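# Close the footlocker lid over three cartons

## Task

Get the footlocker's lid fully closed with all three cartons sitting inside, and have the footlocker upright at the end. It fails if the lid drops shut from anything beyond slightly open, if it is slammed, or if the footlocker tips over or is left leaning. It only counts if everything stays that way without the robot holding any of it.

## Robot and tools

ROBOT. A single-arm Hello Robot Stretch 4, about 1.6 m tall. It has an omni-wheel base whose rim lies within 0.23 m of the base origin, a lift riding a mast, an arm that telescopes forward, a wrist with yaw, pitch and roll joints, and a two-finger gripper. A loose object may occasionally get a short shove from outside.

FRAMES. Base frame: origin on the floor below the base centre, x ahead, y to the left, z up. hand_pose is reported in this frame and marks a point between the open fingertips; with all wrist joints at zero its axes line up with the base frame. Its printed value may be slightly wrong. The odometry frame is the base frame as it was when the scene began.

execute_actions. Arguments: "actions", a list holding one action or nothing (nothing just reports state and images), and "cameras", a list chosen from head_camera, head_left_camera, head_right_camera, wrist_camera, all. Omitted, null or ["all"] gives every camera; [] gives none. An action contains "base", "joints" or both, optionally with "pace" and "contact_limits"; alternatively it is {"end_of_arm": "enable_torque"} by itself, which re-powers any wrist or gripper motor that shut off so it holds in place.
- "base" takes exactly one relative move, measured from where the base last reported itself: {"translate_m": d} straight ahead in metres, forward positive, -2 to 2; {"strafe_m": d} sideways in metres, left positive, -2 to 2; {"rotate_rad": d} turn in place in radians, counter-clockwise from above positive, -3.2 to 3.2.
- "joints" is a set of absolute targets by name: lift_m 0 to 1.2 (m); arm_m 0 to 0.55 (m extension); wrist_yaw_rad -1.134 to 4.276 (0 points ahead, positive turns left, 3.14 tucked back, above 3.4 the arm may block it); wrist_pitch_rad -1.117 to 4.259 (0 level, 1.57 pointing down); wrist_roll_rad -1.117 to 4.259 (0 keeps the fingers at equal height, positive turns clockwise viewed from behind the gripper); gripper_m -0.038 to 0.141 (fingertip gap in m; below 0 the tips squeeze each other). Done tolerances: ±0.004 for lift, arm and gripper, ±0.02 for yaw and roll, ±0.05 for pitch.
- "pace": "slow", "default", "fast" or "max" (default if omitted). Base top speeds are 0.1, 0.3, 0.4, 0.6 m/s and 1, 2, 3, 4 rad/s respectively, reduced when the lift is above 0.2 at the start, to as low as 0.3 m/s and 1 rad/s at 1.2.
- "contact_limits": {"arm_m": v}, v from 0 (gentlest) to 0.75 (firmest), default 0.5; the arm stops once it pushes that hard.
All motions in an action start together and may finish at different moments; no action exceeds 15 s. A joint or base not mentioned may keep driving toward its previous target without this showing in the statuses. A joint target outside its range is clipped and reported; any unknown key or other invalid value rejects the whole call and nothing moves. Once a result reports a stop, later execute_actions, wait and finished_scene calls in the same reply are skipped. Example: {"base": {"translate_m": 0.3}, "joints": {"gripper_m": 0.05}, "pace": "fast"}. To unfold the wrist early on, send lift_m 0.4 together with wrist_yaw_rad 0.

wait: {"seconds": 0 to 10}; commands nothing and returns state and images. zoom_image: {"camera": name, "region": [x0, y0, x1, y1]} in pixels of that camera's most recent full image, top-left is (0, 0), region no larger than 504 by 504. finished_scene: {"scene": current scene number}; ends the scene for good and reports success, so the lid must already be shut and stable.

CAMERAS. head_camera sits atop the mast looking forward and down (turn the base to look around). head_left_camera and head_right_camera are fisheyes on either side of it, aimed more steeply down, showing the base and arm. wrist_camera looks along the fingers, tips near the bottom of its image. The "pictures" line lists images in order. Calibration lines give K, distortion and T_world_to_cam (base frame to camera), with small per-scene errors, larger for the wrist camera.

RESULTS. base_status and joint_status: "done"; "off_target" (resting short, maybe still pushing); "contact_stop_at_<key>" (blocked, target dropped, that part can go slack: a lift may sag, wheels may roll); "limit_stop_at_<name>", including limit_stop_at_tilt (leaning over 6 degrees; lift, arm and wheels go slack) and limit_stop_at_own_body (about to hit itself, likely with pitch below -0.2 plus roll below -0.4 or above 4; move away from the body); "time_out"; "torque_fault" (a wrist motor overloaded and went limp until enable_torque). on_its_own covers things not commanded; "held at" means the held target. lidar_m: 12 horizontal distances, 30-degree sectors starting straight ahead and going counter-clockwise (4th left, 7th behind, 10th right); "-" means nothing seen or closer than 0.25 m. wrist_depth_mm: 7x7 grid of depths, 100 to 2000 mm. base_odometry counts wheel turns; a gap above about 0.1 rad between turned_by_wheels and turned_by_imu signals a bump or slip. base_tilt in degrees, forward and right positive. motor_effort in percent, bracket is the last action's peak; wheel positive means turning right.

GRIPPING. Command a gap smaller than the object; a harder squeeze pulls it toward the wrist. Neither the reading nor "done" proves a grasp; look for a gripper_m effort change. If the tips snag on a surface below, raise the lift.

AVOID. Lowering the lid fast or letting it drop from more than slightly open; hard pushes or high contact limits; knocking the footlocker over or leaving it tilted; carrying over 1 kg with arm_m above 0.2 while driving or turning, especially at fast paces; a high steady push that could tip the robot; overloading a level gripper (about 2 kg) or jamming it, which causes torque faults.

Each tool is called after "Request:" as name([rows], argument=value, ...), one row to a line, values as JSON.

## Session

Request:
execute_actions(actions=[])

Scene clock: 0.00 s.
base_odometry: x=+0.000 y=+0.000 heading=+0.000 (m, m, rad; odometry frame)
turned_by_wheels: +0.000 (rad since the last result)
turned_by_imu: +0.000 (rad since the last result)
base_tilt: forward=+0.3 right=-0.5 (deg)
lidar_m: 1.25 1.26 1.56 2.39 2.39 2.68 1.91 1.97 2.57 1.53 1.56 1.39
base_status: not commanded
joint_positions: lift_m=+0.290 arm_m=-0.001 wrist_yaw_rad=+3.223 wrist_pitch_rad=-0.007 wrist_roll_rad=+0.006 gripper_m=+0.057
joint_status: not commanded
motor_effort: lift_m=+18 arm_m=+0 wrist_yaw_rad=+0 wrist_pitch_rad=-6 wrist_roll_rad=-1 gripper_m=-2 wheel_0=+0 wheel_1=+0 wheel_2=+1 (%)
hand_pose: x=-0.1246 y=+0.0637 z=+0.4699 quat_wxyz=(-0.041, +0.003, +0.003, +0.999) (m; base frame)
wrist_depth_mm: - - 135 - - - - / - - 132 - - - - / - - 131 - - - - / - 111 132 - - - - / 161 136 - - - - - / 202 - 216 - 208 1983 1863 / 204 1397 1160 1281 1205 1060 1255
pictures: head_camera, head_left_camera, head_right_camera, wrist_camera
camera_calibration (this result's frames):
wrist_camera: T_world_to_cam=[[-0.0890383, 0.993473, -0.0712951, -0.0353147], [-0.0438881, -0.0754231, -0.996185, 0.531661], [-0.995061, -0.0855696, 0.0503172, 0.0810177], [0, 0, 0, 1]] pos_world=[0.100807, 0.0821165, 0.523039]
Images, in order (width x height): head_camera 420x560, head_left_camera 420x672, head_right_camera 420x672, wrist_camera 616x392.

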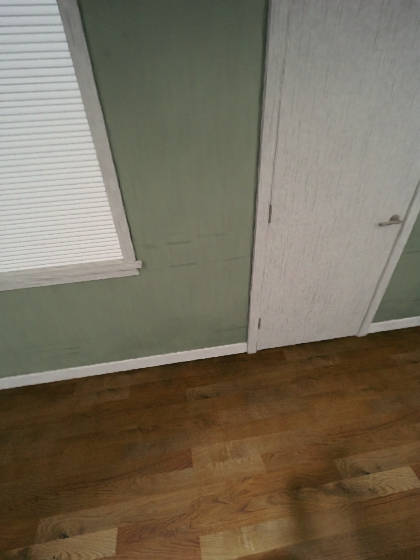

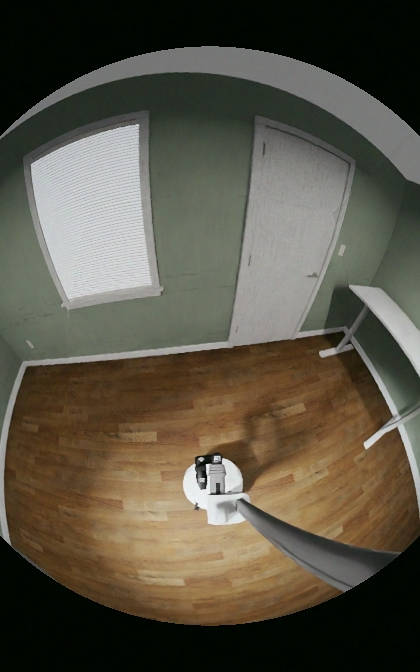

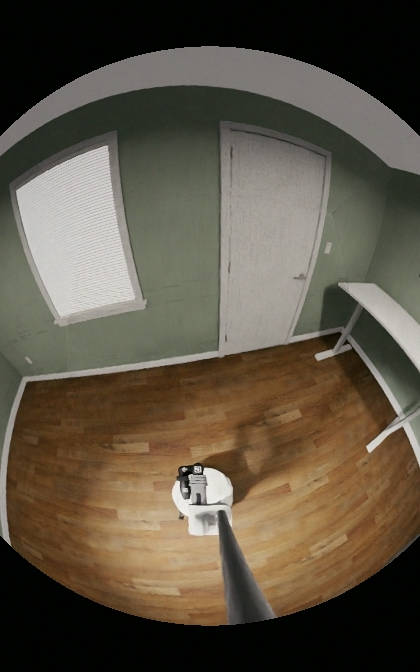

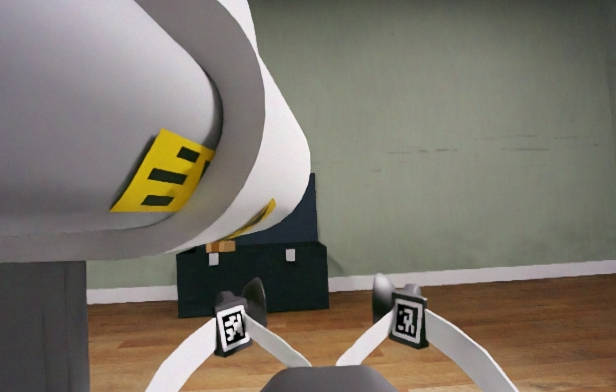

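Request:
execute_actions([
  {"base":{"rotate_rad":-2.96},"joints":{"lift_m":0.62,"wrist_yaw_rad":0,"wrist_pitch_rad":0.8,"gripper_m":0.141},"pace":"fast"},
], cameras=["head_camera"])

Scene clock: 7.80 s.
base_odometry: x=+0.000 y=+0.000 heading=-2.959 (m, m, rad; odometry frame)
turned_by_wheels: -2.959 (rad since the last result)
turned_by_imu: -3.019 (rad since the last result)
base_tilt: forward=+0.2 right=-0.4 (deg)
lidar_m: 1.93 2.55 2.41 1.50 1.55 1.35 1.27 1.34 1.89 2.40 2.53 2.50
base_status: done
joint_positions: lift_m=+0.620 arm_m=-0.001 wrist_yaw_rad=+0.000 wrist_pitch_rad=+0.801 wrist_roll_rad=+0.006 gripper_m=+0.141
joint_status: all done
motor_effort: lift_m=+22(26) arm_m=+0(0) wrist_yaw_rad=+0(6) wrist_pitch_rad=-2(1) wrist_roll_rad=+0(0) gripper_m=+0(2) wheel_0=+3(11) wheel_1=+3(15) wheel_2=+3(12) (%)
hand_pose: x=+0.3709 y=-0.0874 z=+0.5908 quat_wxyz=(+0.921, +0.002, +0.390, -0.001) (m; base frame)
wrist_depth_mm: - - 1661 1661 - 1983 1921 / 1756 1756 1661 1661 1661 1576 1576 / 1430 1397 1366 1366 1336 1308 1281 / 1182 1160 1182 1138 1138 1098 1098 / 1025 1025 1008 991 976 991 946 / 891 842 878 878 878 206 842 / 809 788 768 148 788 759 768
pictures: head_camera
Images, in order (width x height): head_camera 420x560.

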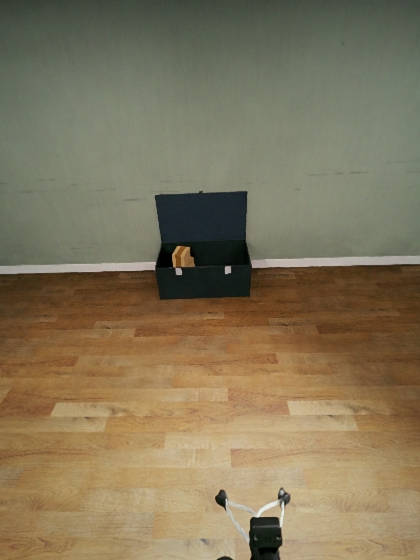

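Request:
execute_actions([
  {"base":{"strafe_m":0.42},"pace":"fast"},
], cameras=[])

Request:
execute_actions([
  {"base":{"translate_m":1.62},"joints":{"wrist_pitch_rad":1.57,"arm_m":0.33,"lift_m":0.64},"pace":"fast"},
], cameras=["head_camera","wrist_camera","head_right_camera"])

Scene clock: 21.20 s.
base_odometry: x=+0.076 y=-0.413 heading=-2.959 (m, m, rad; odometry frame)
turned_by_wheels: +0.000 (rad since the last result)
turned_by_imu: +0.000 (rad since the last result)
base_tilt: forward=+0.2 right=-0.4 (deg)
lidar_m: 1.93 2.51 1.12 1.07 1.12 1.32 1.25 1.36 1.90 2.84 2.90 2.01
base_status: done
joint_positions: lift_m=+0.620 arm_m=-0.001 wrist_yaw_rad=+0.000 wrist_pitch_rad=+0.801 wrist_roll_rad=+0.006 gripper_m=+0.141
joint_status: not commanded
motor_effort: lift_m=+21(22) arm_m=+0(0) wrist_yaw_rad=+1(0) wrist_pitch_rad=-2(3) wrist_roll_rad=+1(0) gripper_m=-1(1) wheel_0=-1(18) wheel_1=+0(14) wheel_2=+0(3) (%)
hand_pose: x=+0.3708 y=-0.0874 z=+0.5908 quat_wxyz=(+0.921, +0.003, +0.390, -0.001) (m; base frame)
wrist_depth_mm: - - - 1708 1708 - 1983 / 1708 1756 1661 1618 1618 1576 1537 / 1366 1366 1336 1366 1336 1336 1308 / 1182 1138 1160 1160 1118 1118 1098 / 1025 1008 1008 991 976 960 960 / 891 854 878 878 854 205 842 / 798 778 768 149 788 750 768
pictures: none
No camera images: the call's "cameras" was empty. Leave "cameras" out to get every camera's image.

Scene clock: 26.53 s.
base_odometry: x=-1.517 y=-0.707 heading=-2.959 (m, m, rad; odometry frame)
turned_by_wheels: +0.000 (rad since the last result)
turned_by_imu: +0.003 (rad since the last result)
base_tilt: forward=+0.3 right=-0.5 (deg)
lidar_m: 0.29 0.82 1.18 1.87 1.74 1.63 2.92 3.08 2.93 2.83 0.44 0.33
base_status: done
joint_positions: lift_m=+0.640 arm_m=+0.329 wrist_yaw_rad=+0.000 wrist_pitch_rad=+1.570 wrist_roll_rad=+0.005 gripper_m=+0.141
joint_status: all done
motor_effort: lift_m=+22(24) arm_m=+8(10) wrist_yaw_rad=+0(2) wrist_pitch_rad=+0(3) wrist_roll_rad=+2(0) gripper_m=+1(1) wheel_0=+1(10) wheel_1=+2(9) wheel_2=+0(20) (%)
hand_pose: x=+0.4998 y=-0.0874 z=+0.5295 quat_wxyz=(+0.707, +0.002, +0.707, -0.002) (m; base frame)
wrist_depth_mm: 554 530 455 459 473 480 488 / 778 707 609 676 699 723 741 / 768 759 699 741 732 732 732 / 768 768 683 375 377 723 732 / 759 759 668 377 373 723 732 / 768 750 569 723 375 205 715 / 750 750 496 149 504 462 484
pictures: head_camera, head_right_camera, wrist_camera
camera_calibration (this result's frames):
wrist_camera: T_world_to_cam=[[-0.0711042, -0.997438, -0.00781861, -0.0419122], [-0.996464, 0.0713822, -0.0443193, 0.591963], [0.0447638, 0.00463968, -0.998987, 0.730092], [0, 0, 0, 1]] pos_world=[0.554208, -0.0874479, 0.75526]
Images, in order (width x height): head_camera 420x560, head_right_camera 420x672, wrist_camera 616x392.

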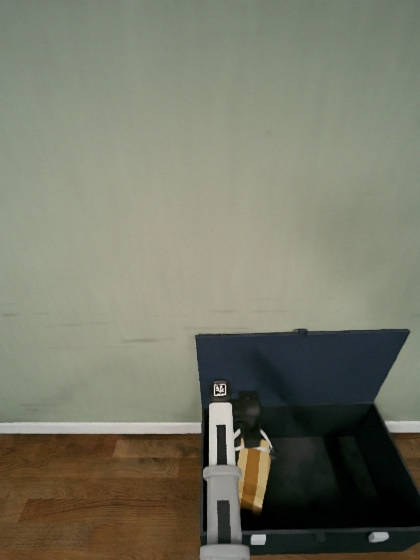

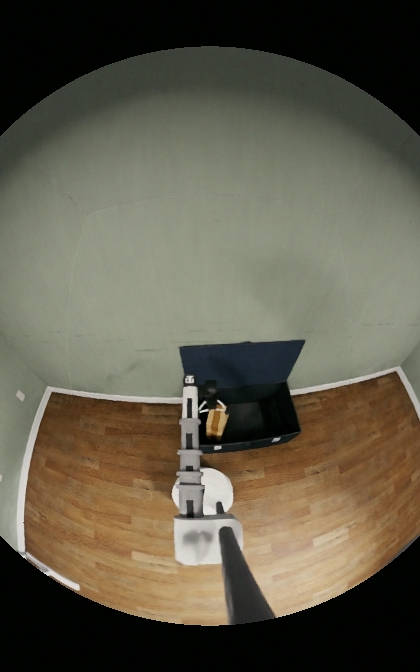

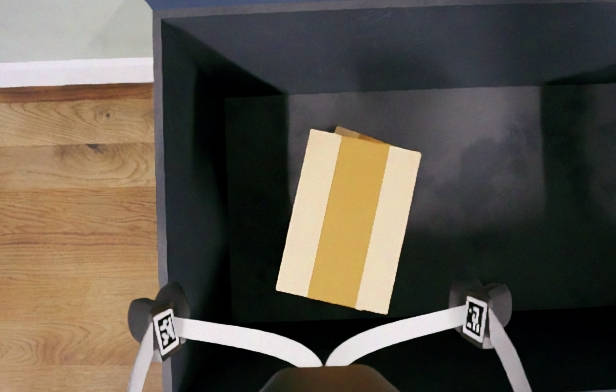

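Request:
execute_actions([
  {"base":{"strafe_m":-0.031},"joints":{"arm_m":0.372,"lift_m":0.51,"wrist_roll_rad":0.26}},
], cameras=["wrist_camera"])

Scene clock: 44.17 s.
base_odometry: x=-1.523 y=-0.677 heading=-2.959 (m, m, rad; odometry frame)
turned_by_wheels: +0.000 (rad since the last result)
turned_by_imu: +0.000 (rad since the last result)
base_tilt: forward=+0.3 right=-0.5 (deg)
lidar_m: 0.30 0.32 1.17 1.89 1.70 1.72 2.90 3.05 2.93 2.83 0.47 0.34
base_status: done
joint_positions: lift_m=+0.510 arm_m=+0.371 wrist_yaw_rad=+0.000 wrist_pitch_rad=+1.570 wrist_roll_rad=+0.260 gripper_m=+0.141
joint_status: all done
motor_effort: lift_m=+14(20) arm_m=+8(8) wrist_yaw_rad=+1(0) wrist_pitch_rad=+1(1) wrist_roll_rad=+1(2) gripper_m=+0(1) wheel_0=+1(12) wheel_1=-3(11) wheel_2=+0(1) (%)
hand_pose: x=+0.5418 y=-0.0874 z=+0.4001 quat_wxyz=(+0.701, +0.092, +0.701, -0.092) (m; base frame)
wrist_depth_mm: 286 301 343 392 455 549 609 / 330 394 466 574 609 609 609 / 340 504 609 603 603 609 603 / 320 466 603 246 247 603 603 / 315 427 603 244 247 597 597 / 317 329 245 244 244 205 564 / 627 322 480 149 242 459 436
pictures: wrist_camera
camera_calibration (this result's frames):
wrist_camera: T_world_to_cam=[[-0.319841, -0.947437, -0.0080296, 0.099267], [-0.946429, 0.319875, -0.0441825, 0.622569], [0.0444286, -0.00653193, -0.998991, 0.598157], [0, 0, 0, 1]] pos_world=[0.594392, -0.101188, 0.625858]
Images, in order (width x height): wrist_camera 616x392.

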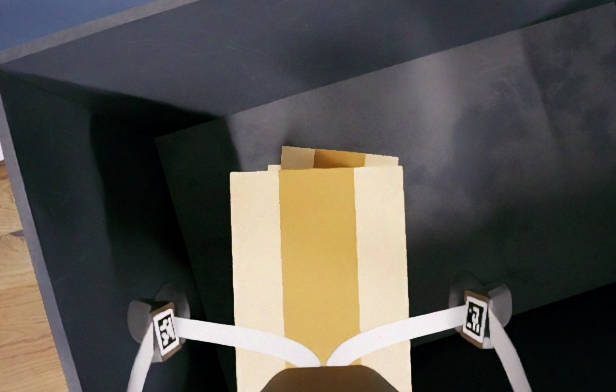

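Request:
execute_actions([
  {"joints":{"lift_m":0.448}},
], cameras=[])

Request:
execute_actions([
  {"joints":{"gripper_m":0.06}},
], cameras=["wrist_camera"])

Scene clock: 49.00 s.
base_odometry: x=-1.523 y=-0.677 heading=-2.959 (m, m, rad; odometry frame)
turned_by_wheels: +0.000 (rad since the last result)
turned_by_imu: +0.000 (rad since the last result)
base_tilt: forward=+0.2 right=-0.4 (deg)
lidar_m: 0.30 0.32 1.12 1.89 1.71 1.66 2.91 3.05 2.94 2.82 0.48 0.34
base_status: not commanded
joint_positions: lift_m=+0.448 arm_m=+0.371 wrist_yaw_rad=+0.000 wrist_pitch_rad=+1.570 wrist_roll_rad=+0.260 gripper_m=+0.141
joint_status: all done
motor_effort: lift_m=+14(15) arm_m=+8(8) wrist_yaw_rad=+0(0) wrist_pitch_rad=+0(2) wrist_roll_rad=+1(0) gripper_m=-1(1) wheel_0=+1(1) wheel_1=-3(3) wheel_2=+0(0) (%)
hand_pose: x=+0.5418 y=-0.0874 z=+0.3381 quat_wxyz=(+0.701, +0.092, +0.701, -0.092) (m; base frame)
wrist_depth_mm: 271 300 342 394 462 549 544 / 334 399 469 544 544 549 539 / 338 508 544 304 544 544 535 / 315 469 185 184 184 544 535 / 296 427 185 183 183 535 535 / 278 329 183 182 182 203 539 / 263 322 182 156 181 455 433
pictures: none
No camera images: the call's "cameras" was empty. Leave "cameras" out to get every camera's image.

Scene clock: 50.83 s.
base_odometry: x=-1.523 y=-0.677 heading=-2.959 (m, m, rad; odometry frame)
turned_by_wheels: +0.000 (rad since the last result)
turned_by_imu: +0.000 (rad since the last result)
base_tilt: forward=+0.2 right=-0.4 (deg)
lidar_m: 0.31 0.33 1.15 1.89 1.70 1.68 2.91 3.09 2.91 2.82 0.46 0.34
base_status: not commanded
joint_positions: lift_m=+0.448 arm_m=+0.371 wrist_yaw_rad=+0.000 wrist_pitch_rad=+1.570 wrist_roll_rad=+0.260 gripper_m=+0.060
joint_status: all done
motor_effort: lift_m=+17(17) arm_m=+8(7) wrist_yaw_rad=+0(1) wrist_pitch_rad=+2(2) wrist_roll_rad=+2(2) gripper_m=-21(21) wheel_0=+2(1) wheel_1=-3(3) wheel_2=+0(0) (%)
hand_pose: x=+0.5418 y=-0.0874 z=+0.3379 quat_wxyz=(+0.701, +0.092, +0.701, -0.092) (m; base frame)
wrist_depth_mm: 273 303 343 394 462 544 539 / 332 397 469 544 539 539 544 / 338 504 539 301 539 544 539 / 317 466 172 171 172 535 539 / 296 427 172 172 172 535 539 / 277 362 171 170 171 189 530 / 262 173 170 170 170 433 410
pictures: wrist_camera
camera_calibration (this result's frames):
wrist_camera: T_world_to_cam=[[-0.319845, -0.947436, -0.0080283, 0.0987732], [-0.946428, 0.319879, -0.0441785, 0.619832], [0.0444244, -0.00653206, -0.998991, 0.536048], [0, 0, 0, 1]] pos_world=[0.594405, -0.101188, 0.563684]
Images, in order (width x height): wrist_camera 616x392.

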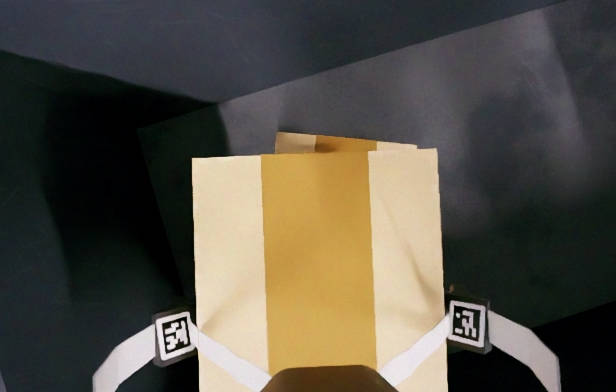

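Request:
execute_actions([
  {"base":{"strafe_m":-0.3},"joints":{"lift_m":0.462,"wrist_roll_rad":0.0,"arm_m":0.39}},
], cameras=[])

Request:
execute_actions([
  {"joints":{"lift_m":0.211}},
], cameras=["wrist_camera"])

Scene clock: 57.47 s.
base_odometry: x=-1.577 y=-0.382 heading=-2.960 (m, m, rad; odometry frame)
turned_by_wheels: +0.000 (rad since the last result)
turned_by_imu: +0.000 (rad since the last result)
base_tilt: forward=+0.3 right=-0.6 (deg)
lidar_m: 0.31 0.35 0.45 2.19 1.89 2.09 2.90 3.06 2.62 2.52 0.50 0.34
base_status: done
joint_positions: lift_m=+0.462 arm_m=+0.389 wrist_yaw_rad=+0.000 wrist_pitch_rad=+1.570 wrist_roll_rad=+0.000 gripper_m=+0.060
joint_status: all done
motor_effort: lift_m=+24(24) arm_m=+8(9) wrist_yaw_rad=+0(0) wrist_pitch_rad=+2(1) wrist_roll_rad=+0(5) gripper_m=-23(21) wheel_0=+1(12) wheel_1=-4(11) wheel_2=+0(1) (%)
hand_pose: x=+0.5598 y=-0.0874 z=+0.3513 quat_wxyz=(+0.707, +0.000, +0.707, +0.000) (m; base frame)
wrist_depth_mm: 324 329 340 343 349 355 359 / 462 480 492 504 517 521 430 / 554 554 559 559 559 549 430 / 325 535 173 172 172 554 439 / 315 500 172 171 172 549 442 / 327 484 171 171 171 189 442 / 359 173 170 169 170 544 407
pictures: none
No camera images: the call's "cameras" was empty. Leave "cameras" out to get every camera's image.

Scene clock: 59.57 s.
base_odometry: x=-1.577 y=-0.382 heading=-2.960 (m, m, rad; odometry frame)
turned_by_wheels: +0.000 (rad since the last result)
turned_by_imu: +0.000 (rad since the last result)
base_tilt: forward=+0.2 right=-0.4 (deg)
lidar_m: 0.31 0.31 0.45 2.16 1.88 2.11 2.93 3.08 2.60 2.52 0.47 0.33
base_status: not commanded
joint_positions: lift_m=+0.211 arm_m=+0.389 wrist_yaw_rad=+0.000 wrist_pitch_rad=+1.570 wrist_roll_rad=+0.000 gripper_m=+0.060
joint_status: all done
motor_effort: lift_m=+17(23) arm_m=+8(8) wrist_yaw_rad=+0(0) wrist_pitch_rad=+0(2) wrist_roll_rad=+0(0) gripper_m=-22(19) wheel_0=+0(1) wheel_1=-4(4) wheel_2=+0(0) (%)
hand_pose: x=+0.5598 y=-0.0874 z=+0.1009 quat_wxyz=(+0.707, +0.000, +0.707, +0.000) (m; base frame)
wrist_depth_mm: 306 304 304 303 304 301 301 / 306 303 303 303 301 301 300 / 303 303 301 301 300 300 300 / 301 301 173 171 173 298 297 / 301 300 172 171 171 297 297 / 300 301 171 170 171 189 294 / 298 173 170 170 170 294 294
pictures: wrist_camera
camera_calibration (this result's frames):
wrist_camera: T_world_to_cam=[[-0.0659977, -0.997789, -0.00780381, -0.0438918], [-0.996823, 0.0662792, -0.0441724, 0.632439], [0.044592, 0.00486375, -0.998993, 0.299364], [0, 0, 0, 1]] pos_world=[0.614184, -0.0871683, 0.326656]
Images, in order (width x height): wrist_camera 616x392.

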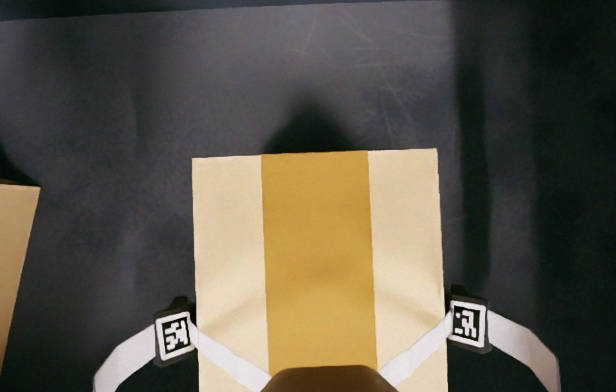

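Request:
execute_actions([
  {"joints":{"gripper_m":0.141}},
], cameras=[])

Request:
execute_actions([
  {"joints":{"lift_m":0.53},"pace":"fast"},
], cameras=["wrist_camera","head_camera"])

Scene clock: 64.13 s.
base_odometry: x=-1.577 y=-0.382 heading=-2.960 (m, m, rad; odometry frame)
turned_by_wheels: +0.000 (rad since the last result)
turned_by_imu: +0.000 (rad since the last result)
base_tilt: forward=+0.3 right=-0.4 (deg)
lidar_m: 0.33 0.34 0.46 2.20 1.88 2.09 2.88 3.05 2.63 2.51 0.46 0.33
base_status: not commanded
joint_positions: lift_m=+0.211 arm_m=+0.389 wrist_yaw_rad=+0.000 wrist_pitch_rad=+1.571 wrist_roll_rad=+0.000 gripper_m=+0.141
joint_status: all done
motor_effort: lift_m=+16(17) arm_m=+8(8) wrist_yaw_rad=+1(2) wrist_pitch_rad=+0(6) wrist_roll_rad=+0(1) gripper_m=+0(21) wheel_0=+0(1) wheel_1=-4(4) wheel_2=+0(0) (%)
hand_pose: x=+0.5596 y=-0.0874 z=+0.1009 quat_wxyz=(+0.707, +0.000, +0.707, +0.000) (m; base frame)
wrist_depth_mm: 307 307 306 306 304 304 301 / 306 307 306 306 303 303 303 / 307 304 304 304 303 301 303 / 304 303 184 182 183 300 301 / 303 303 183 182 182 301 298 / 301 300 182 181 182 202 297 / 300 297 181 154 180 296 296
pictures: none
No camera images: the call's "cameras" was empty. Leave "cameras" out to get every camera's image.

Scene clock: 66.00 s.
base_odometry: x=-1.577 y=-0.382 heading=-2.960 (m, m, rad; odometry frame)
turned_by_wheels: +0.000 (rad since the last result)
turned_by_imu: +0.000 (rad since the last result)
base_tilt: forward=+0.2 right=-0.5 (deg)
lidar_m: 0.28 0.33 0.46 2.19 1.92 2.08 2.93 3.08 2.61 2.52 0.49 0.33
base_status: not commanded
joint_positions: lift_m=+0.530 arm_m=+0.389 wrist_yaw_rad=+0.000 wrist_pitch_rad=+1.570 wrist_roll_rad=+0.000 gripper_m=+0.141
joint_status: all done
motor_effort: lift_m=+22(23) arm_m=+8(8) wrist_yaw_rad=+1(1) wrist_pitch_rad=+0(1) wrist_roll_rad=+0(0) gripper_m=-1(1) wheel_0=+0(1) wheel_1=-4(4) wheel_2=+0(0) (%)
hand_pose: x=+0.5596 y=-0.0874 z=+0.4194 quat_wxyz=(+0.707, +0.000, +0.707, +0.000) (m; base frame)
wrist_depth_mm: 322 329 338 342 347 353 359 / 459 477 488 500 508 521 430 / 634 634 627 621 615 621 433 / 387 508 615 500 621 615 433 / 387 459 627 500 621 615 439 / 384 413 615 496 615 205 445 / 384 591 621 149 615 559 445
pictures: head_camera, wrist_camera
camera_calibration (this result's frames):
wrist_camera: T_world_to_cam=[[-0.066153, -0.997779, -0.00777518, -0.0413388], [-0.996832, 0.0664311, -0.0437409, 0.646213], [0.0441603, 0.00485695, -0.999013, 0.617886], [0, 0, 0, 1]] pos_world=[0.614145, -0.0871767, 0.645221]
Images, in order (width x height): head_camera 420x560, wrist_camera 616x392.

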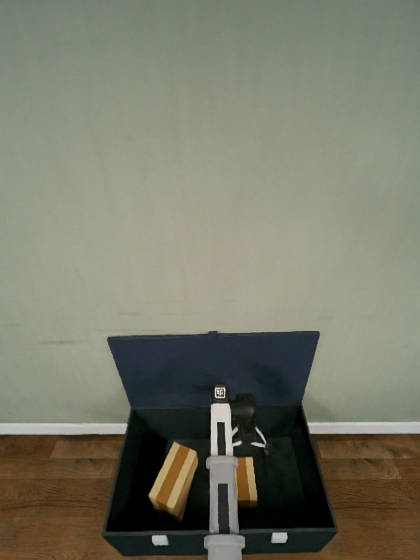

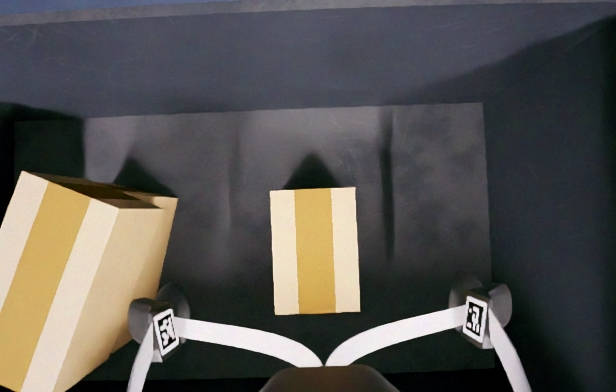

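Request:
execute_actions([
  {"base":{"strafe_m":-0.70},"joints":{"arm_m":0.25,"wrist_yaw_rad":1.2,"gripper_m":0.06},"pace":"fast"},
], cameras=[])

Request:
execute_actions([
  {"joints":{"lift_m":0.245,"wrist_pitch_rad":0.0,"arm_m":0.36},"contact_limits":{"arm_m":0.15}},
], cameras=["wrist_camera","head_camera"])

Scene clock: 80.10 s.
base_odometry: x=-1.704 y=+0.307 heading=-2.959 (m, m, rad; odometry frame)
turned_by_wheels: +0.000 (rad since the last result)
turned_by_imu: +0.000 (rad since the last result)
base_tilt: forward=+0.1 right=-0.5 (deg)
lidar_m: 0.76 0.46 0.48 2.90 2.59 3.04 2.95 2.54 1.91 1.78 1.12 0.80
base_status: done
joint_positions: lift_m=+0.530 arm_m=+0.251 wrist_yaw_rad=+1.200 wrist_pitch_rad=+1.570 wrist_roll_rad=+0.000 gripper_m=+0.060
joint_status: all done
motor_effort: lift_m=+22(21) arm_m=-7(9) wrist_yaw_rad=+1(5) wrist_pitch_rad=+1(1) wrist_roll_rad=-1(0) gripper_m=-3(3) wheel_0=+1(15) wheel_1=+0(15) wheel_2=+0(0) (%)
hand_pose: x=+0.5038 y=-0.0315 z=+0.4195 quat_wxyz=(+0.584, -0.399, +0.583, +0.399) (m; base frame)
wrist_depth_mm: 661 484 569 654 647 496 379 / 654 661 654 661 640 549 404 / 661 647 647 647 654 591 439 / 647 654 654 654 647 647 477 / 525 640 640 640 640 634 525 / 445 609 216 634 208 634 554 / 430 525 640 163 640 627 627
pictures: none
No camera images: the call's "cameras" was empty. Leave "cameras" out to get every camera's image.

Scene clock: 82.33 s.
base_odometry: x=-1.704 y=+0.307 heading=-2.959 (m, m, rad; odometry frame)
turned_by_wheels: +0.000 (rad since the last result)
turned_by_imu: +0.000 (rad since the last result)
base_tilt: forward=+0.2 right=-0.5 (deg)
lidar_m: 0.75 0.43 0.47 2.90 2.52 3.02 2.94 2.57 1.89 1.76 1.13 0.82
base_status: not commanded
joint_positions: lift_m=+0.245 arm_m=+0.359 wrist_yaw_rad=+1.200 wrist_pitch_rad=+0.003 wrist_roll_rad=+0.000 gripper_m=+0.060
joint_status: all done
motor_effort: lift_m=+14(21) arm_m=+8(9) wrist_yaw_rad=+1(1) wrist_pitch_rad=-6(10) wrist_roll_rad=+1(1) gripper_m=-3(3) wheel_0=+1(1) wheel_1=+1(0) wheel_2=+0(0) (%)
contact_limits: arm_m 0.15
hand_pose: x=+0.7155 y=+0.2372 z=+0.4228 quat_wxyz=(+0.825, -0.001, +0.001, +0.565) (m; base frame)
wrist_depth_mm: - - 1430 462 324 232 192 / - - 1464 462 324 235 193 / - - 1499 466 330 236 194 / - - 1576 462 334 237 196 / - - 1060 462 330 237 197 / 917 960 216 459 208 239 197 / 741 723 683 162 312 213 198
pictures: head_camera, wrist_camera
camera_calibration (this result's frames):
wrist_camera: T_world_to_cam=[[0.932698, -0.354575, -0.0659611, -0.549785], [-0.0469751, 0.0618997, -0.996976, 0.504624], [0.357586, 0.932976, 0.0410775, -0.271384], [0, 0, 0, 1]] pos_world=[0.633531, 0.0270183, 0.477982]
Images, in order (width x height): head_camera 420x560, wrist_camera 616x392.

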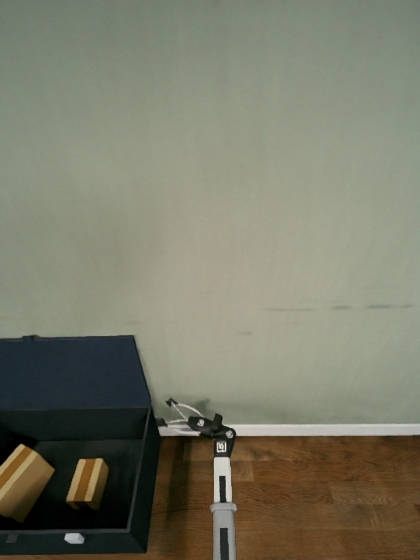

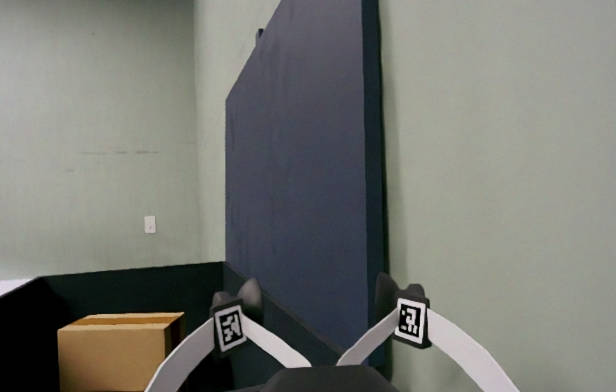

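Request:
execute_actions([
  {"joints":{"lift_m":0.53,"arm_m":0.30}},
], cameras=[])

Request:
execute_actions([
  {"base":{"strafe_m":0.13},"joints":{"wrist_yaw_rad":0.8},"pace":"slow"},
], cameras=["wrist_camera","head_camera"])

Scene clock: 123.50 s.
base_odometry: x=-1.704 y=+0.307 heading=-2.959 (m, m, rad; odometry frame)
turned_by_wheels: +0.000 (rad since the last result)
turned_by_imu: +0.000 (rad since the last result)
base_tilt: forward=+0.4 right=-0.4 (deg)
lidar_m: 0.75 0.46 0.47 2.89 2.46 3.02 2.94 2.59 1.88 1.79 1.11 0.81
base_status: not commanded
joint_positions: lift_m=+0.530 arm_m=+0.301 wrist_yaw_rad=+1.200 wrist_pitch_rad=+0.003 wrist_roll_rad=+0.000 gripper_m=+0.060
joint_status: all done
motor_effort: lift_m=+23(24) arm_m=-7(8) wrist_yaw_rad=+1(1) wrist_pitch_rad=-7(6) wrist_roll_rad=-1(0) gripper_m=-2(2) wheel_0=+2(1) wheel_1=+1(1) wheel_2=+0(0) (%)
hand_pose: x=+0.6583 y=+0.2372 z=+0.7071 quat_wxyz=(+0.825, -0.001, +0.001, +0.565) (m; base frame)
wrist_depth_mm: - - 1863 699 424 304 251 / - - 1921 691 430 307 251 / - - 1983 707 433 307 252 / - - - 654 407 312 254 / - - - 654 404 314 255 / - - 216 654 208 312 255 / - 1983 1008 162 375 281 259
pictures: none
No camera images: the call's "cameras" was empty. Leave "cameras" out to get every camera's image.

Scene clock: 125.93 s.
base_odometry: x=-1.680 y=+0.179 heading=-2.959 (m, m, rad; odometry frame)
turned_by_wheels: +0.000 (rad since the last result)
turned_by_imu: +0.000 (rad since the last result)
base_tilt: forward=+0.3 right=-0.4 (deg)
lidar_m: 0.75 0.35 0.47 2.73 2.37 3.00 2.94 2.76 2.04 1.92 1.11 0.80
base_status: done
joint_positions: lift_m=+0.530 arm_m=+0.301 wrist_yaw_rad=+0.800 wrist_pitch_rad=+0.003 wrist_roll_rad=+0.000 gripper_m=+0.060
joint_status: all done
motor_effort: lift_m=+23(22) arm_m=-8(7) wrist_yaw_rad=+0(3) wrist_pitch_rad=-6(5) wrist_roll_rad=+0(1) gripper_m=-2(3) wheel_0=-5(5) wheel_1=+4(9) wheel_2=+0(0) (%)
hand_pose: x=+0.7360 y=+0.1461 z=+0.7071 quat_wxyz=(+0.921, +0.000, +0.001, +0.389) (m; base frame)
wrist_depth_mm: 1281 699 462 349 278 230 206 / 1366 699 462 349 278 231 206 / 1366 707 469 347 279 233 206 / 1430 683 445 325 279 232 205 / 1397 627 427 325 279 234 206 / 1430 627 216 324 208 233 206 / 1336 621 373 163 271 217 207
pictures: head_camera, wrist_camera
camera_calibration (this result's frames):
wrist_camera: T_world_to_cam=[[0.721128, -0.689655, -0.06596, -0.377752], [-0.0190963, 0.0753847, -0.996972, 0.772245], [0.692539, 0.720203, 0.0411921, -0.420886], [0, 0, 0, 1]] pos_world=[0.578635, -0.0156103, 0.762327]
Images, in order (width x height): head_camera 420x560, wrist_camera 616x392.

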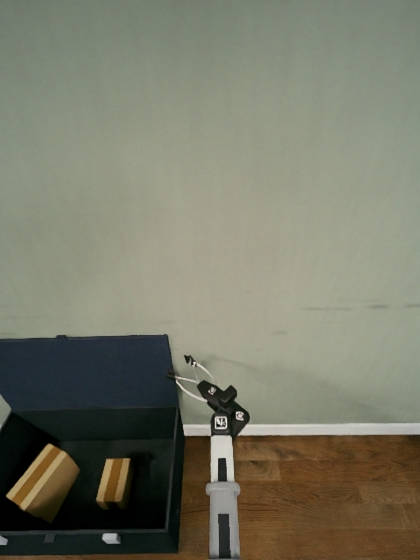

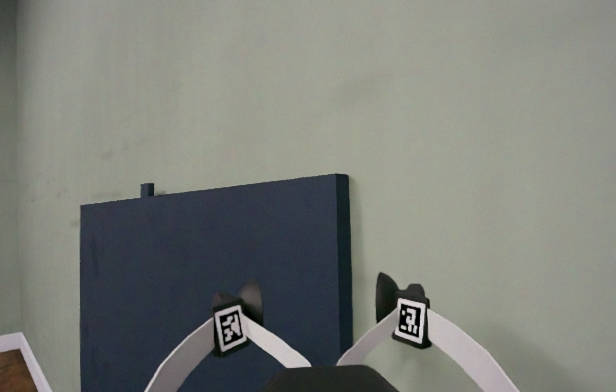

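Request:
execute_actions([
  {"base":{"strafe_m":0.04},"joints":{"arm_m":0.331},"contact_limits":{"arm_m":0.1},"pace":"slow"},
], cameras=["wrist_camera","head_camera"])

Scene clock: 135.23 s.
base_odometry: x=-1.673 y=+0.140 heading=-2.959 (m, m, rad; odometry frame)
turned_by_wheels: +0.000 (rad since the last result)
turned_by_imu: +0.000 (rad since the last result)
base_tilt: forward=+0.2 right=-0.3 (deg)
lidar_m: 0.59 0.37 0.44 2.72 2.35 2.79 2.91 2.83 2.06 1.97 1.13 0.80
base_status: done
joint_positions: lift_m=+0.530 arm_m=+0.330 wrist_yaw_rad=+0.800 wrist_pitch_rad=+0.003 wrist_roll_rad=+0.000 gripper_m=+0.060
joint_status: all done
motor_effort: lift_m=+22(23) arm_m=+9(8) wrist_yaw_rad=+0(0) wrist_pitch_rad=-7(4) wrist_roll_rad=+0(1) gripper_m=-1(5) wheel_0=-5(10) wheel_1=+6(9) wheel_2=+0(2) (%)
contact_limits: arm_m 0.1
hand_pose: x=+0.7642 y=+0.1461 z=+0.7071 quat_wxyz=(+0.921, +0.000, +0.001, +0.389) (m; base frame)
wrist_depth_mm: 1118 627 410 306 245 204 181 / 1205 615 410 306 246 205 182 / 1229 621 410 309 248 205 182 / 1229 559 377 285 248 205 183 / 1255 544 375 282 247 205 182 / 1255 549 216 283 208 206 183 / 1229 539 327 162 238 192 183
pictures: head_camera, wrist_camera
camera_calibration (this result's frames):
wrist_camera: T_world_to_cam=[[0.72112, -0.689664, -0.06596, -0.398068], [-0.0190931, 0.0753873, -0.996972, 0.772781], [0.692548, 0.720195, 0.0411954, -0.440407], [0, 0, 0, 1]] pos_world=[0.606812, -0.0156117, 0.762327]
Images, in order (width x height): head_camera 420x560, wrist_camera 616x392.

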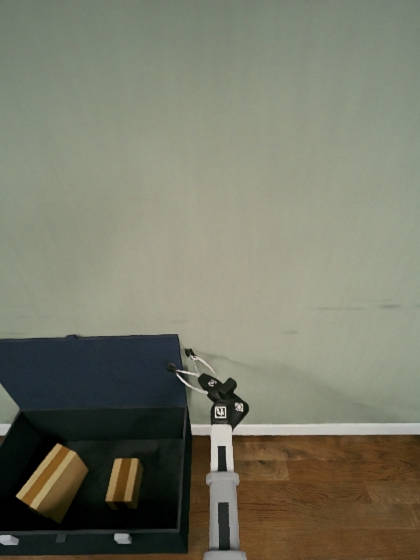

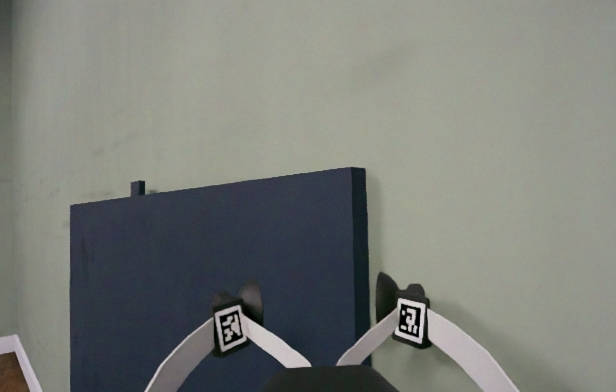

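Request:
execute_actions([
  {"joints":{"arm_m":0.340},"contact_limits":{"arm_m":0.1},"pace":"slow"},
], cameras=["wrist_camera"])

Scene clock: 138.93 s.
base_odometry: x=-1.673 y=+0.140 heading=-2.959 (m, m, rad; odometry frame)
turned_by_wheels: +0.000 (rad since the last result)
turned_by_imu: +0.000 (rad since the last result)
base_tilt: forward=+0.4 right=-0.4 (deg)
lidar_m: 0.59 0.37 0.44 2.73 2.32 2.81 2.94 2.81 2.07 1.98 1.14 0.82
base_status: not commanded
joint_positions: lift_m=+0.530 arm_m=+0.338 wrist_yaw_rad=+0.800 wrist_pitch_rad=+0.003 wrist_roll_rad=+0.000 gripper_m=+0.060
joint_status: all done
motor_effort: lift_m=+23(22) arm_m=+9(11) wrist_yaw_rad=+1(2) wrist_pitch_rad=-7(5) wrist_roll_rad=-1(0) gripper_m=-1(2) wheel_0=-4(5) wheel_1=+6(6) wheel_2=+0(0) (%)
contact_limits: arm_m 0.1
hand_pose: x=+0.7730 y=+0.1460 z=+0.7071 quat_wxyz=(+0.921, +0.000, +0.001, +0.389) (m; base frame)
wrist_depth_mm: 1078 597 392 294 236 195 173 / 1182 591 392 294 236 196 175 / 1138 597 394 296 236 196 175 / 1205 559 359 272 237 196 175 / 1182 525 355 270 237 197 176 / 1229 521 216 268 209 197 175 / 1160 521 312 162 228 184 176
pictures: wrist_camera
camera_calibration (this result's frames):
wrist_camera: T_world_to_cam=[[0.720863, -0.689932, -0.0659598, -0.404259], [-0.0190577, 0.0754017, -0.996971, 0.77293], [0.692815, 0.719937, 0.0412058, -0.446622], [0, 0, 0, 1]] pos_world=[0.615572, -0.0156517, 0.762328]
Images, in order (width x height): wrist_camera 616x392.

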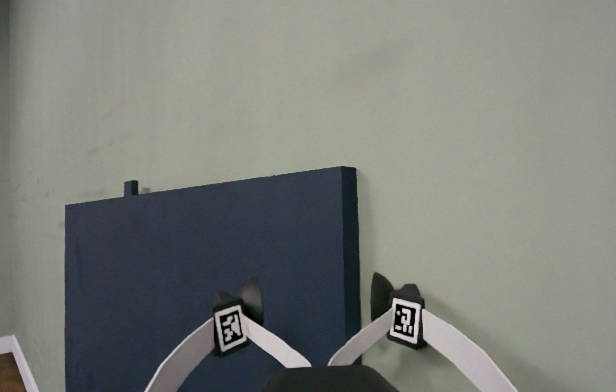

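Request:
execute_actions([
  {"base":{"strafe_m":0.02},"joints":{"arm_m":0.335},"pace":"slow"},
], cameras=["wrist_camera"])

Scene clock: 143.03 s.
base_odometry: x=-1.669 y=+0.121 heading=-2.959 (m, m, rad; odometry frame)
turned_by_wheels: +0.000 (rad since the last result)
turned_by_imu: +0.000 (rad since the last result)
base_tilt: forward=+0.4 right=-0.5 (deg)
lidar_m: 0.53 0.34 0.44 2.70 2.32 2.79 2.94 2.84 2.11 1.99 1.15 0.80
base_status: done
joint_positions: lift_m=+0.530 arm_m=+0.336 wrist_yaw_rad=+0.800 wrist_pitch_rad=+0.003 wrist_roll_rad=+0.000 gripper_m=+0.060
joint_status: all done
motor_effort: lift_m=+22(23) arm_m=-8(9) wrist_yaw_rad=+1(3) wrist_pitch_rad=-8(5) wrist_roll_rad=+1(1) gripper_m=-3(1) wheel_0=-6(10) wheel_1=+4(8) wheel_2=+0(2) (%)
hand_pose: x=+0.7710 y=+0.1460 z=+0.7072 quat_wxyz=(+0.921, +0.000, +0.001, +0.389) (m; base frame)
wrist_depth_mm: 1098 603 397 296 237 197 175 / 1182 603 397 297 237 198 176 / 1182 603 399 297 238 198 177 / 1182 535 364 273 236 198 177 / 1205 525 357 273 233 200 177 / 1255 525 216 272 208 199 177 / 1160 521 314 162 229 186 178
pictures: wrist_camera
camera_calibration (this result's frames):
wrist_camera: T_world_to_cam=[[0.720914, -0.689878, -0.0659597, -0.402893], [-0.0190399, 0.0754244, -0.99697, 0.772883], [0.692763, 0.719986, 0.0412394, -0.445281], [0, 0, 0, 1]] pos_world=[0.613641, -0.0156454, 0.76233]
Images, in order (width x height): wrist_camera 616x392.

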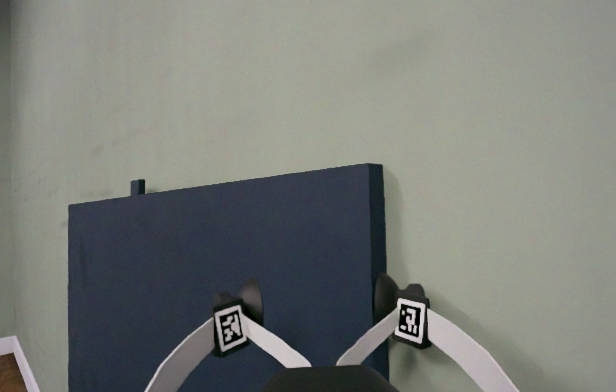

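Just about touching. Press slightly more.

Request:
execute_actions([
  {"base":{"strafe_m":0.006},"pace":"slow"},
], cameras=["wrist_camera"])

Scene clock: 146.70 s.
base_odometry: x=-1.668 y=+0.115 heading=-2.960 (m, m, rad; odometry frame)
turned_by_wheels: +0.000 (rad since the last result)
turned_by_imu: +0.000 (rad since the last result)
base_tilt: forward=+0.2 right=-0.3 (deg)
lidar_m: 0.52 0.34 0.44 2.68 2.32 2.78 2.95 2.90 2.09 1.97 1.13 0.82
base_status: done
joint_positions: lift_m=+0.530 arm_m=+0.336 wrist_yaw_rad=+0.795 wrist_pitch_rad=+0.002 wrist_roll_rad=+0.000 gripper_m=+0.060
joint_status: not commanded
on_its_own: wrist_yaw_rad is at rest, and its effort (+14) is outside its rest range (-13 to +13)
motor_effort: lift_m=+22(23) arm_m=-6(7) wrist_yaw_rad=+14(14) wrist_pitch_rad=-5(7) wrist_roll_rad=+0(1) gripper_m=-2(5) wheel_0=-9(11) wheel_1=+5(8) wheel_2=+0(0) (%)
hand_pose: x=+0.7713 y=+0.1448 z=+0.7072 quat_wxyz=(+0.922, +0.000, +0.001, +0.387) (m; base frame)
wrist_depth_mm: 1042 591 389 297 236 197 176 / 1138 585 389 297 236 198 177 / 1118 591 394 297 237 198 177 / 1138 554 359 272 236 198 177 / 1160 517 355 272 232 198 177 / 1160 508 216 271 209 193 178 / 1078 517 312 162 229 185 178
pictures: wrist_camera
camera_calibration (this result's frames):
wrist_camera: T_world_to_cam=[[0.717894, -0.693021, -0.0659589, -0.401068], [-0.0186157, 0.0756031, -0.996964, 0.772657], [0.695904, 0.716942, 0.0413739, -0.446685], [0, 0, 0, 1]] pos_world=[0.613158, -0.016116, 0.762338]
Images, in order (width x height): wrist_camera 616x392.

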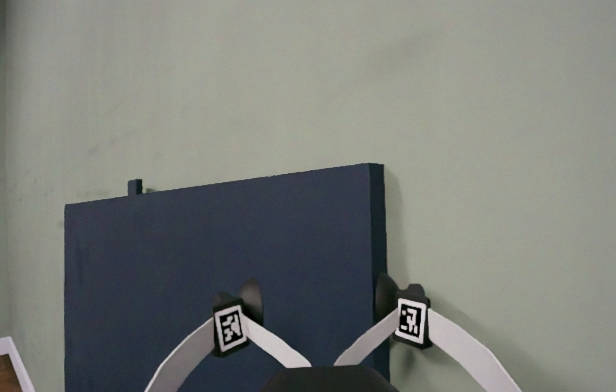

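Pressed. Now pull gently.

Request:
execute_actions([
  {"joints":{"arm_m":0.316},"pace":"slow"},
], cameras=["wrist_camera"])

Scene clock: 150.47 s.
base_odometry: x=-1.668 y=+0.115 heading=-2.960 (m, m, rad; odometry frame)
turned_by_wheels: +0.000 (rad since the last result)
turned_by_imu: +0.000 (rad since the last result)
base_tilt: forward=+0.1 right=-0.4 (deg)
lidar_m: 0.52 0.34 0.48 2.71 2.34 2.79 2.96 2.84 2.12 1.98 1.13 0.83
base_status: not commanded
joint_positions: lift_m=+0.530 arm_m=+0.317 wrist_yaw_rad=+0.797 wrist_pitch_rad=+0.002 wrist_roll_rad=+0.000 gripper_m=+0.060
joint_status: all done
motor_effort: lift_m=+23(22) arm_m=-8(9) wrist_yaw_rad=+10(13) wrist_pitch_rad=-4(5) wrist_roll_rad=+0(1) gripper_m=-2(3) wheel_0=-7(9) wheel_1=+5(5) wheel_2=+0(0) (%)
hand_pose: x=+0.7525 y=+0.1452 z=+0.7073 quat_wxyz=(+0.922, +0.000, +0.001, +0.388) (m; base frame)
wrist_depth_mm: 1160 647 430 322 258 216 192 / 1281 640 430 324 259 216 193 / 1255 654 436 325 260 216 194 / 1281 559 375 273 242 217 194 / 1255 530 362 276 242 216 193 / 1308 535 216 276 210 211 194 / 1205 544 322 251 241 203 194
pictures: wrist_camera
camera_calibration (this result's frames):
wrist_camera: T_world_to_cam=[[0.718746, -0.692137, -0.0659567, -0.388162], [-0.0185131, 0.0757791, -0.996953, 0.772253], [0.695026, 0.717777, 0.0416523, -0.433539], [0, 0, 0, 1]] pos_world=[0.594608, -0.015998, 0.762356]
Images, in order (width x height): wrist_camera 616x392.

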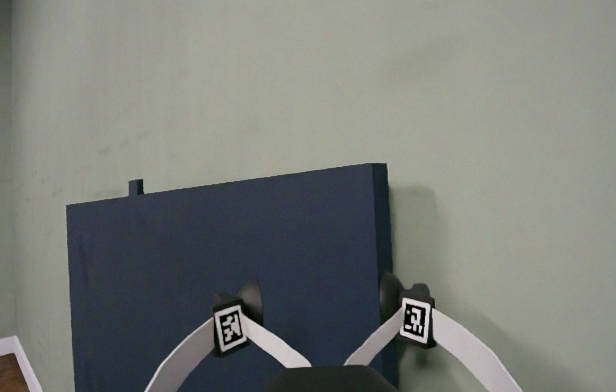

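Request:
execute_actions([
  {"joints":{"arm_m":0.285},"pace":"slow"},
], cameras=["wrist_camera","head_camera"])

Scene clock: 155.00 s.
base_odometry: x=-1.668 y=+0.115 heading=-2.960 (m, m, rad; odometry frame)
turned_by_wheels: +0.000 (rad since the last result)
turned_by_imu: +0.000 (rad since the last result)
base_tilt: forward=+0.2 right=-0.4 (deg)
lidar_m: 0.55 0.32 0.44 2.69 2.34 2.81 2.94 2.86 2.07 2.01 1.13 0.82
base_status: not commanded
joint_positions: lift_m=+0.530 arm_m=+0.286 wrist_yaw_rad=+0.797 wrist_pitch_rad=+0.002 wrist_roll_rad=+0.000 gripper_m=+0.060
joint_status: all done
motor_effort: lift_m=+22(23) arm_m=-7(7) wrist_yaw_rad=+10(11) wrist_pitch_rad=-4(4) wrist_roll_rad=+1(0) gripper_m=-4(3) wheel_0=-8(8) wheel_1=+5(5) wheel_2=+0(0) (%)
hand_pose: x=+0.7215 y=+0.1451 z=+0.7073 quat_wxyz=(+0.922, +0.000, +0.001, +0.388) (m; base frame)
wrist_depth_mm: 1308 741 492 370 297 247 220 / 1430 741 492 370 296 246 218 / 1397 741 492 370 298 247 218 / 1397 615 366 265 273 248 219 / 1464 525 353 272 274 248 219 / 1464 554 216 278 209 243 219 / 1397 574 340 254 241 231 220
pictures: head_camera, wrist_camera
camera_calibration (this result's frames):
wrist_camera: T_world_to_cam=[[0.718705, -0.69218, -0.0659562, -0.365844], [-0.0184435, 0.0758466, -0.996949, 0.771644], [0.695071, 0.717728, 0.0417451, -0.412061], [0, 0, 0, 1]] pos_world=[0.563577, -0.0160086, 0.762362]
Images, in order (width x height): head_camera 420x560, wrist_camera 616x392.

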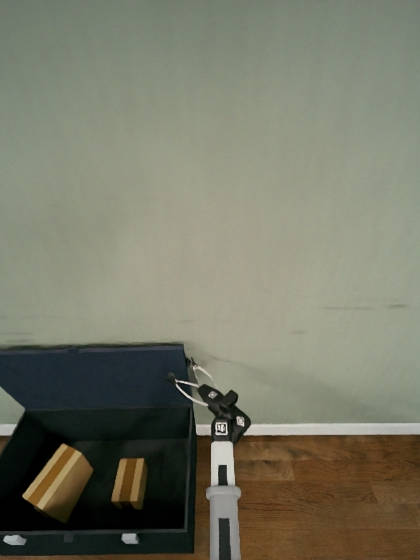

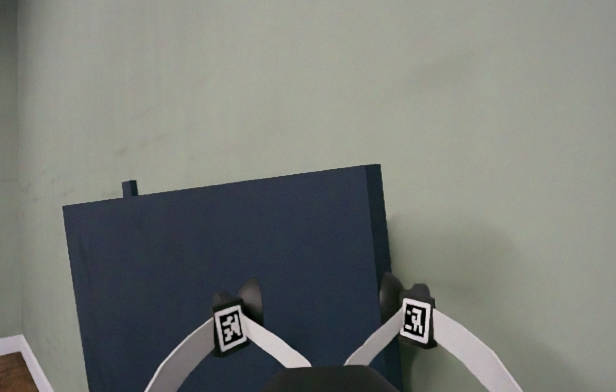

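Request:
execute_actions([
  {"base":{"strafe_m":-0.007},"joints":{"gripper_m":0.04},"pace":"slow"},
], cameras=["wrist_camera"])

Scene clock: 164.50 s.
base_odometry: x=-1.670 y=+0.122 heading=-2.960 (m, m, rad; odometry frame)
turned_by_wheels: +0.000 (rad since the last result)
turned_by_imu: +0.000 (rad since the last result)
base_tilt: forward=+0.3 right=-0.5 (deg)
lidar_m: 0.51 0.35 0.46 2.72 2.34 2.80 2.96 2.83 2.08 1.97 1.12 0.81
base_status: done
joint_positions: lift_m=+0.530 arm_m=+0.286 wrist_yaw_rad=+0.795 wrist_pitch_rad=+0.002 wrist_roll_rad=+0.000 gripper_m=+0.040
joint_status: all done
on_its_own: wrist_yaw_rad is at rest, and its effort (+14) is outside its rest range (-13 to +13)
motor_effort: lift_m=+23(23) arm_m=-8(7) wrist_yaw_rad=+14(14) wrist_pitch_rad=-7(5) wrist_roll_rad=+1(1) gripper_m=-6(4) wheel_0=+1(4) wheel_1=-6(7) wheel_2=+0(1) (%)
hand_pose: x=+0.7217 y=+0.1448 z=+0.7072 quat_wxyz=(+0.922, +0.000, +0.001, +0.387) (m; base frame)
wrist_depth_mm: 1281 723 484 368 294 245 218 / 1397 732 492 368 296 246 216 / 1397 723 488 368 297 247 219 / 1366 549 338 247 289 247 218 / 1430 492 332 253 289 248 219 / 1464 521 342 252 206 247 219 / 1366 559 190 248 281 230 220
pictures: wrist_camera
camera_calibration (this result's frames):
wrist_camera: T_world_to_cam=[[0.717796, -0.693122, -0.0659586, -0.36542], [-0.0185502, 0.0756618, -0.996961, 0.771701], [0.696006, 0.716839, 0.0414523, -0.412275], [0, 0, 0, 1]] pos_world=[0.563558, -0.0161345, 0.762343]
Images, in order (width x height): wrist_camera 616x392.

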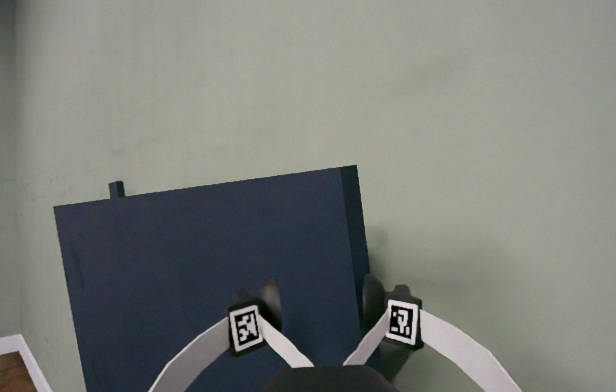

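Request:
execute_actions([
  {"base":{"strafe_m":-0.006},"pace":"slow"},
], cameras=["wrist_camera","head_camera"])

Scene clock: 168.50 s.
base_odometry: x=-1.671 y=+0.127 heading=-2.960 (m, m, rad; odometry frame)
turned_by_wheels: +0.000 (rad since the last result)
turned_by_imu: +0.000 (rad since the last result)
base_tilt: forward=+0.3 right=-0.4 (deg)
lidar_m: 0.62 0.34 0.46 2.71 2.33 2.78 2.97 2.81 2.07 1.99 1.13 0.79
base_status: done
joint_positions: lift_m=+0.530 arm_m=+0.286 wrist_yaw_rad=+0.800 wrist_pitch_rad=+0.002 wrist_roll_rad=+0.000 gripper_m=+0.040
joint_status: not commanded
motor_effort: lift_m=+22(23) arm_m=-7(8) wrist_yaw_rad=-1(14) wrist_pitch_rad=-6(5) wrist_roll_rad=+0(0) gripper_m=-4(5) wheel_0=+5(6) wheel_1=-3(10) wheel_2=+0(3) (%)
hand_pose: x=+0.7208 y=+0.1461 z=+0.7072 quat_wxyz=(+0.921, +0.000, +0.001, +0.390) (m; base frame)
wrist_depth_mm: 1366 741 496 370 298 247 219 / 1499 741 500 373 297 248 218 / 1430 759 504 370 298 249 219 / 1397 484 273 221 298 248 218 / 778 407 273 220 297 249 220 / 1499 452 286 220 206 249 219 / 1464 512 191 215 283 232 221
pictures: head_camera, wrist_camera
camera_calibration (this result's frames):
wrist_camera: T_world_to_cam=[[0.72133, -0.689446, -0.0659348, -0.366919], [-0.0189972, 0.0754686, -0.996967, 0.771923], [0.692331, 0.720395, 0.0413402, -0.410388], [0, 0, 0, 1]] pos_world=[0.563458, -0.0155853, 0.762354]
Images, in order (width x height): head_camera 420x560, wrist_camera 616x392.

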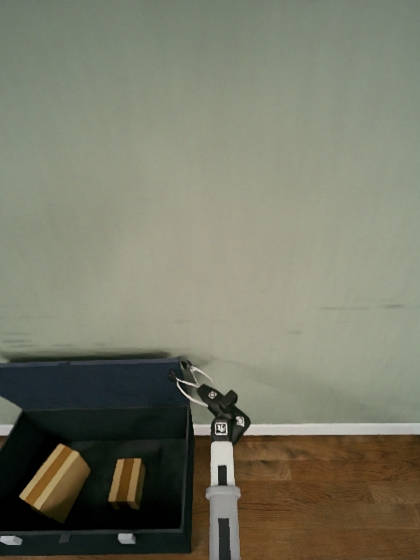

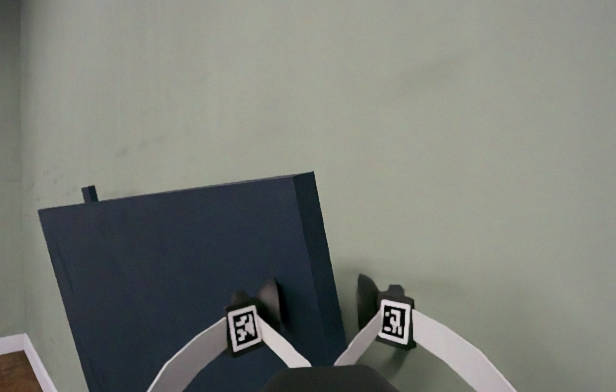

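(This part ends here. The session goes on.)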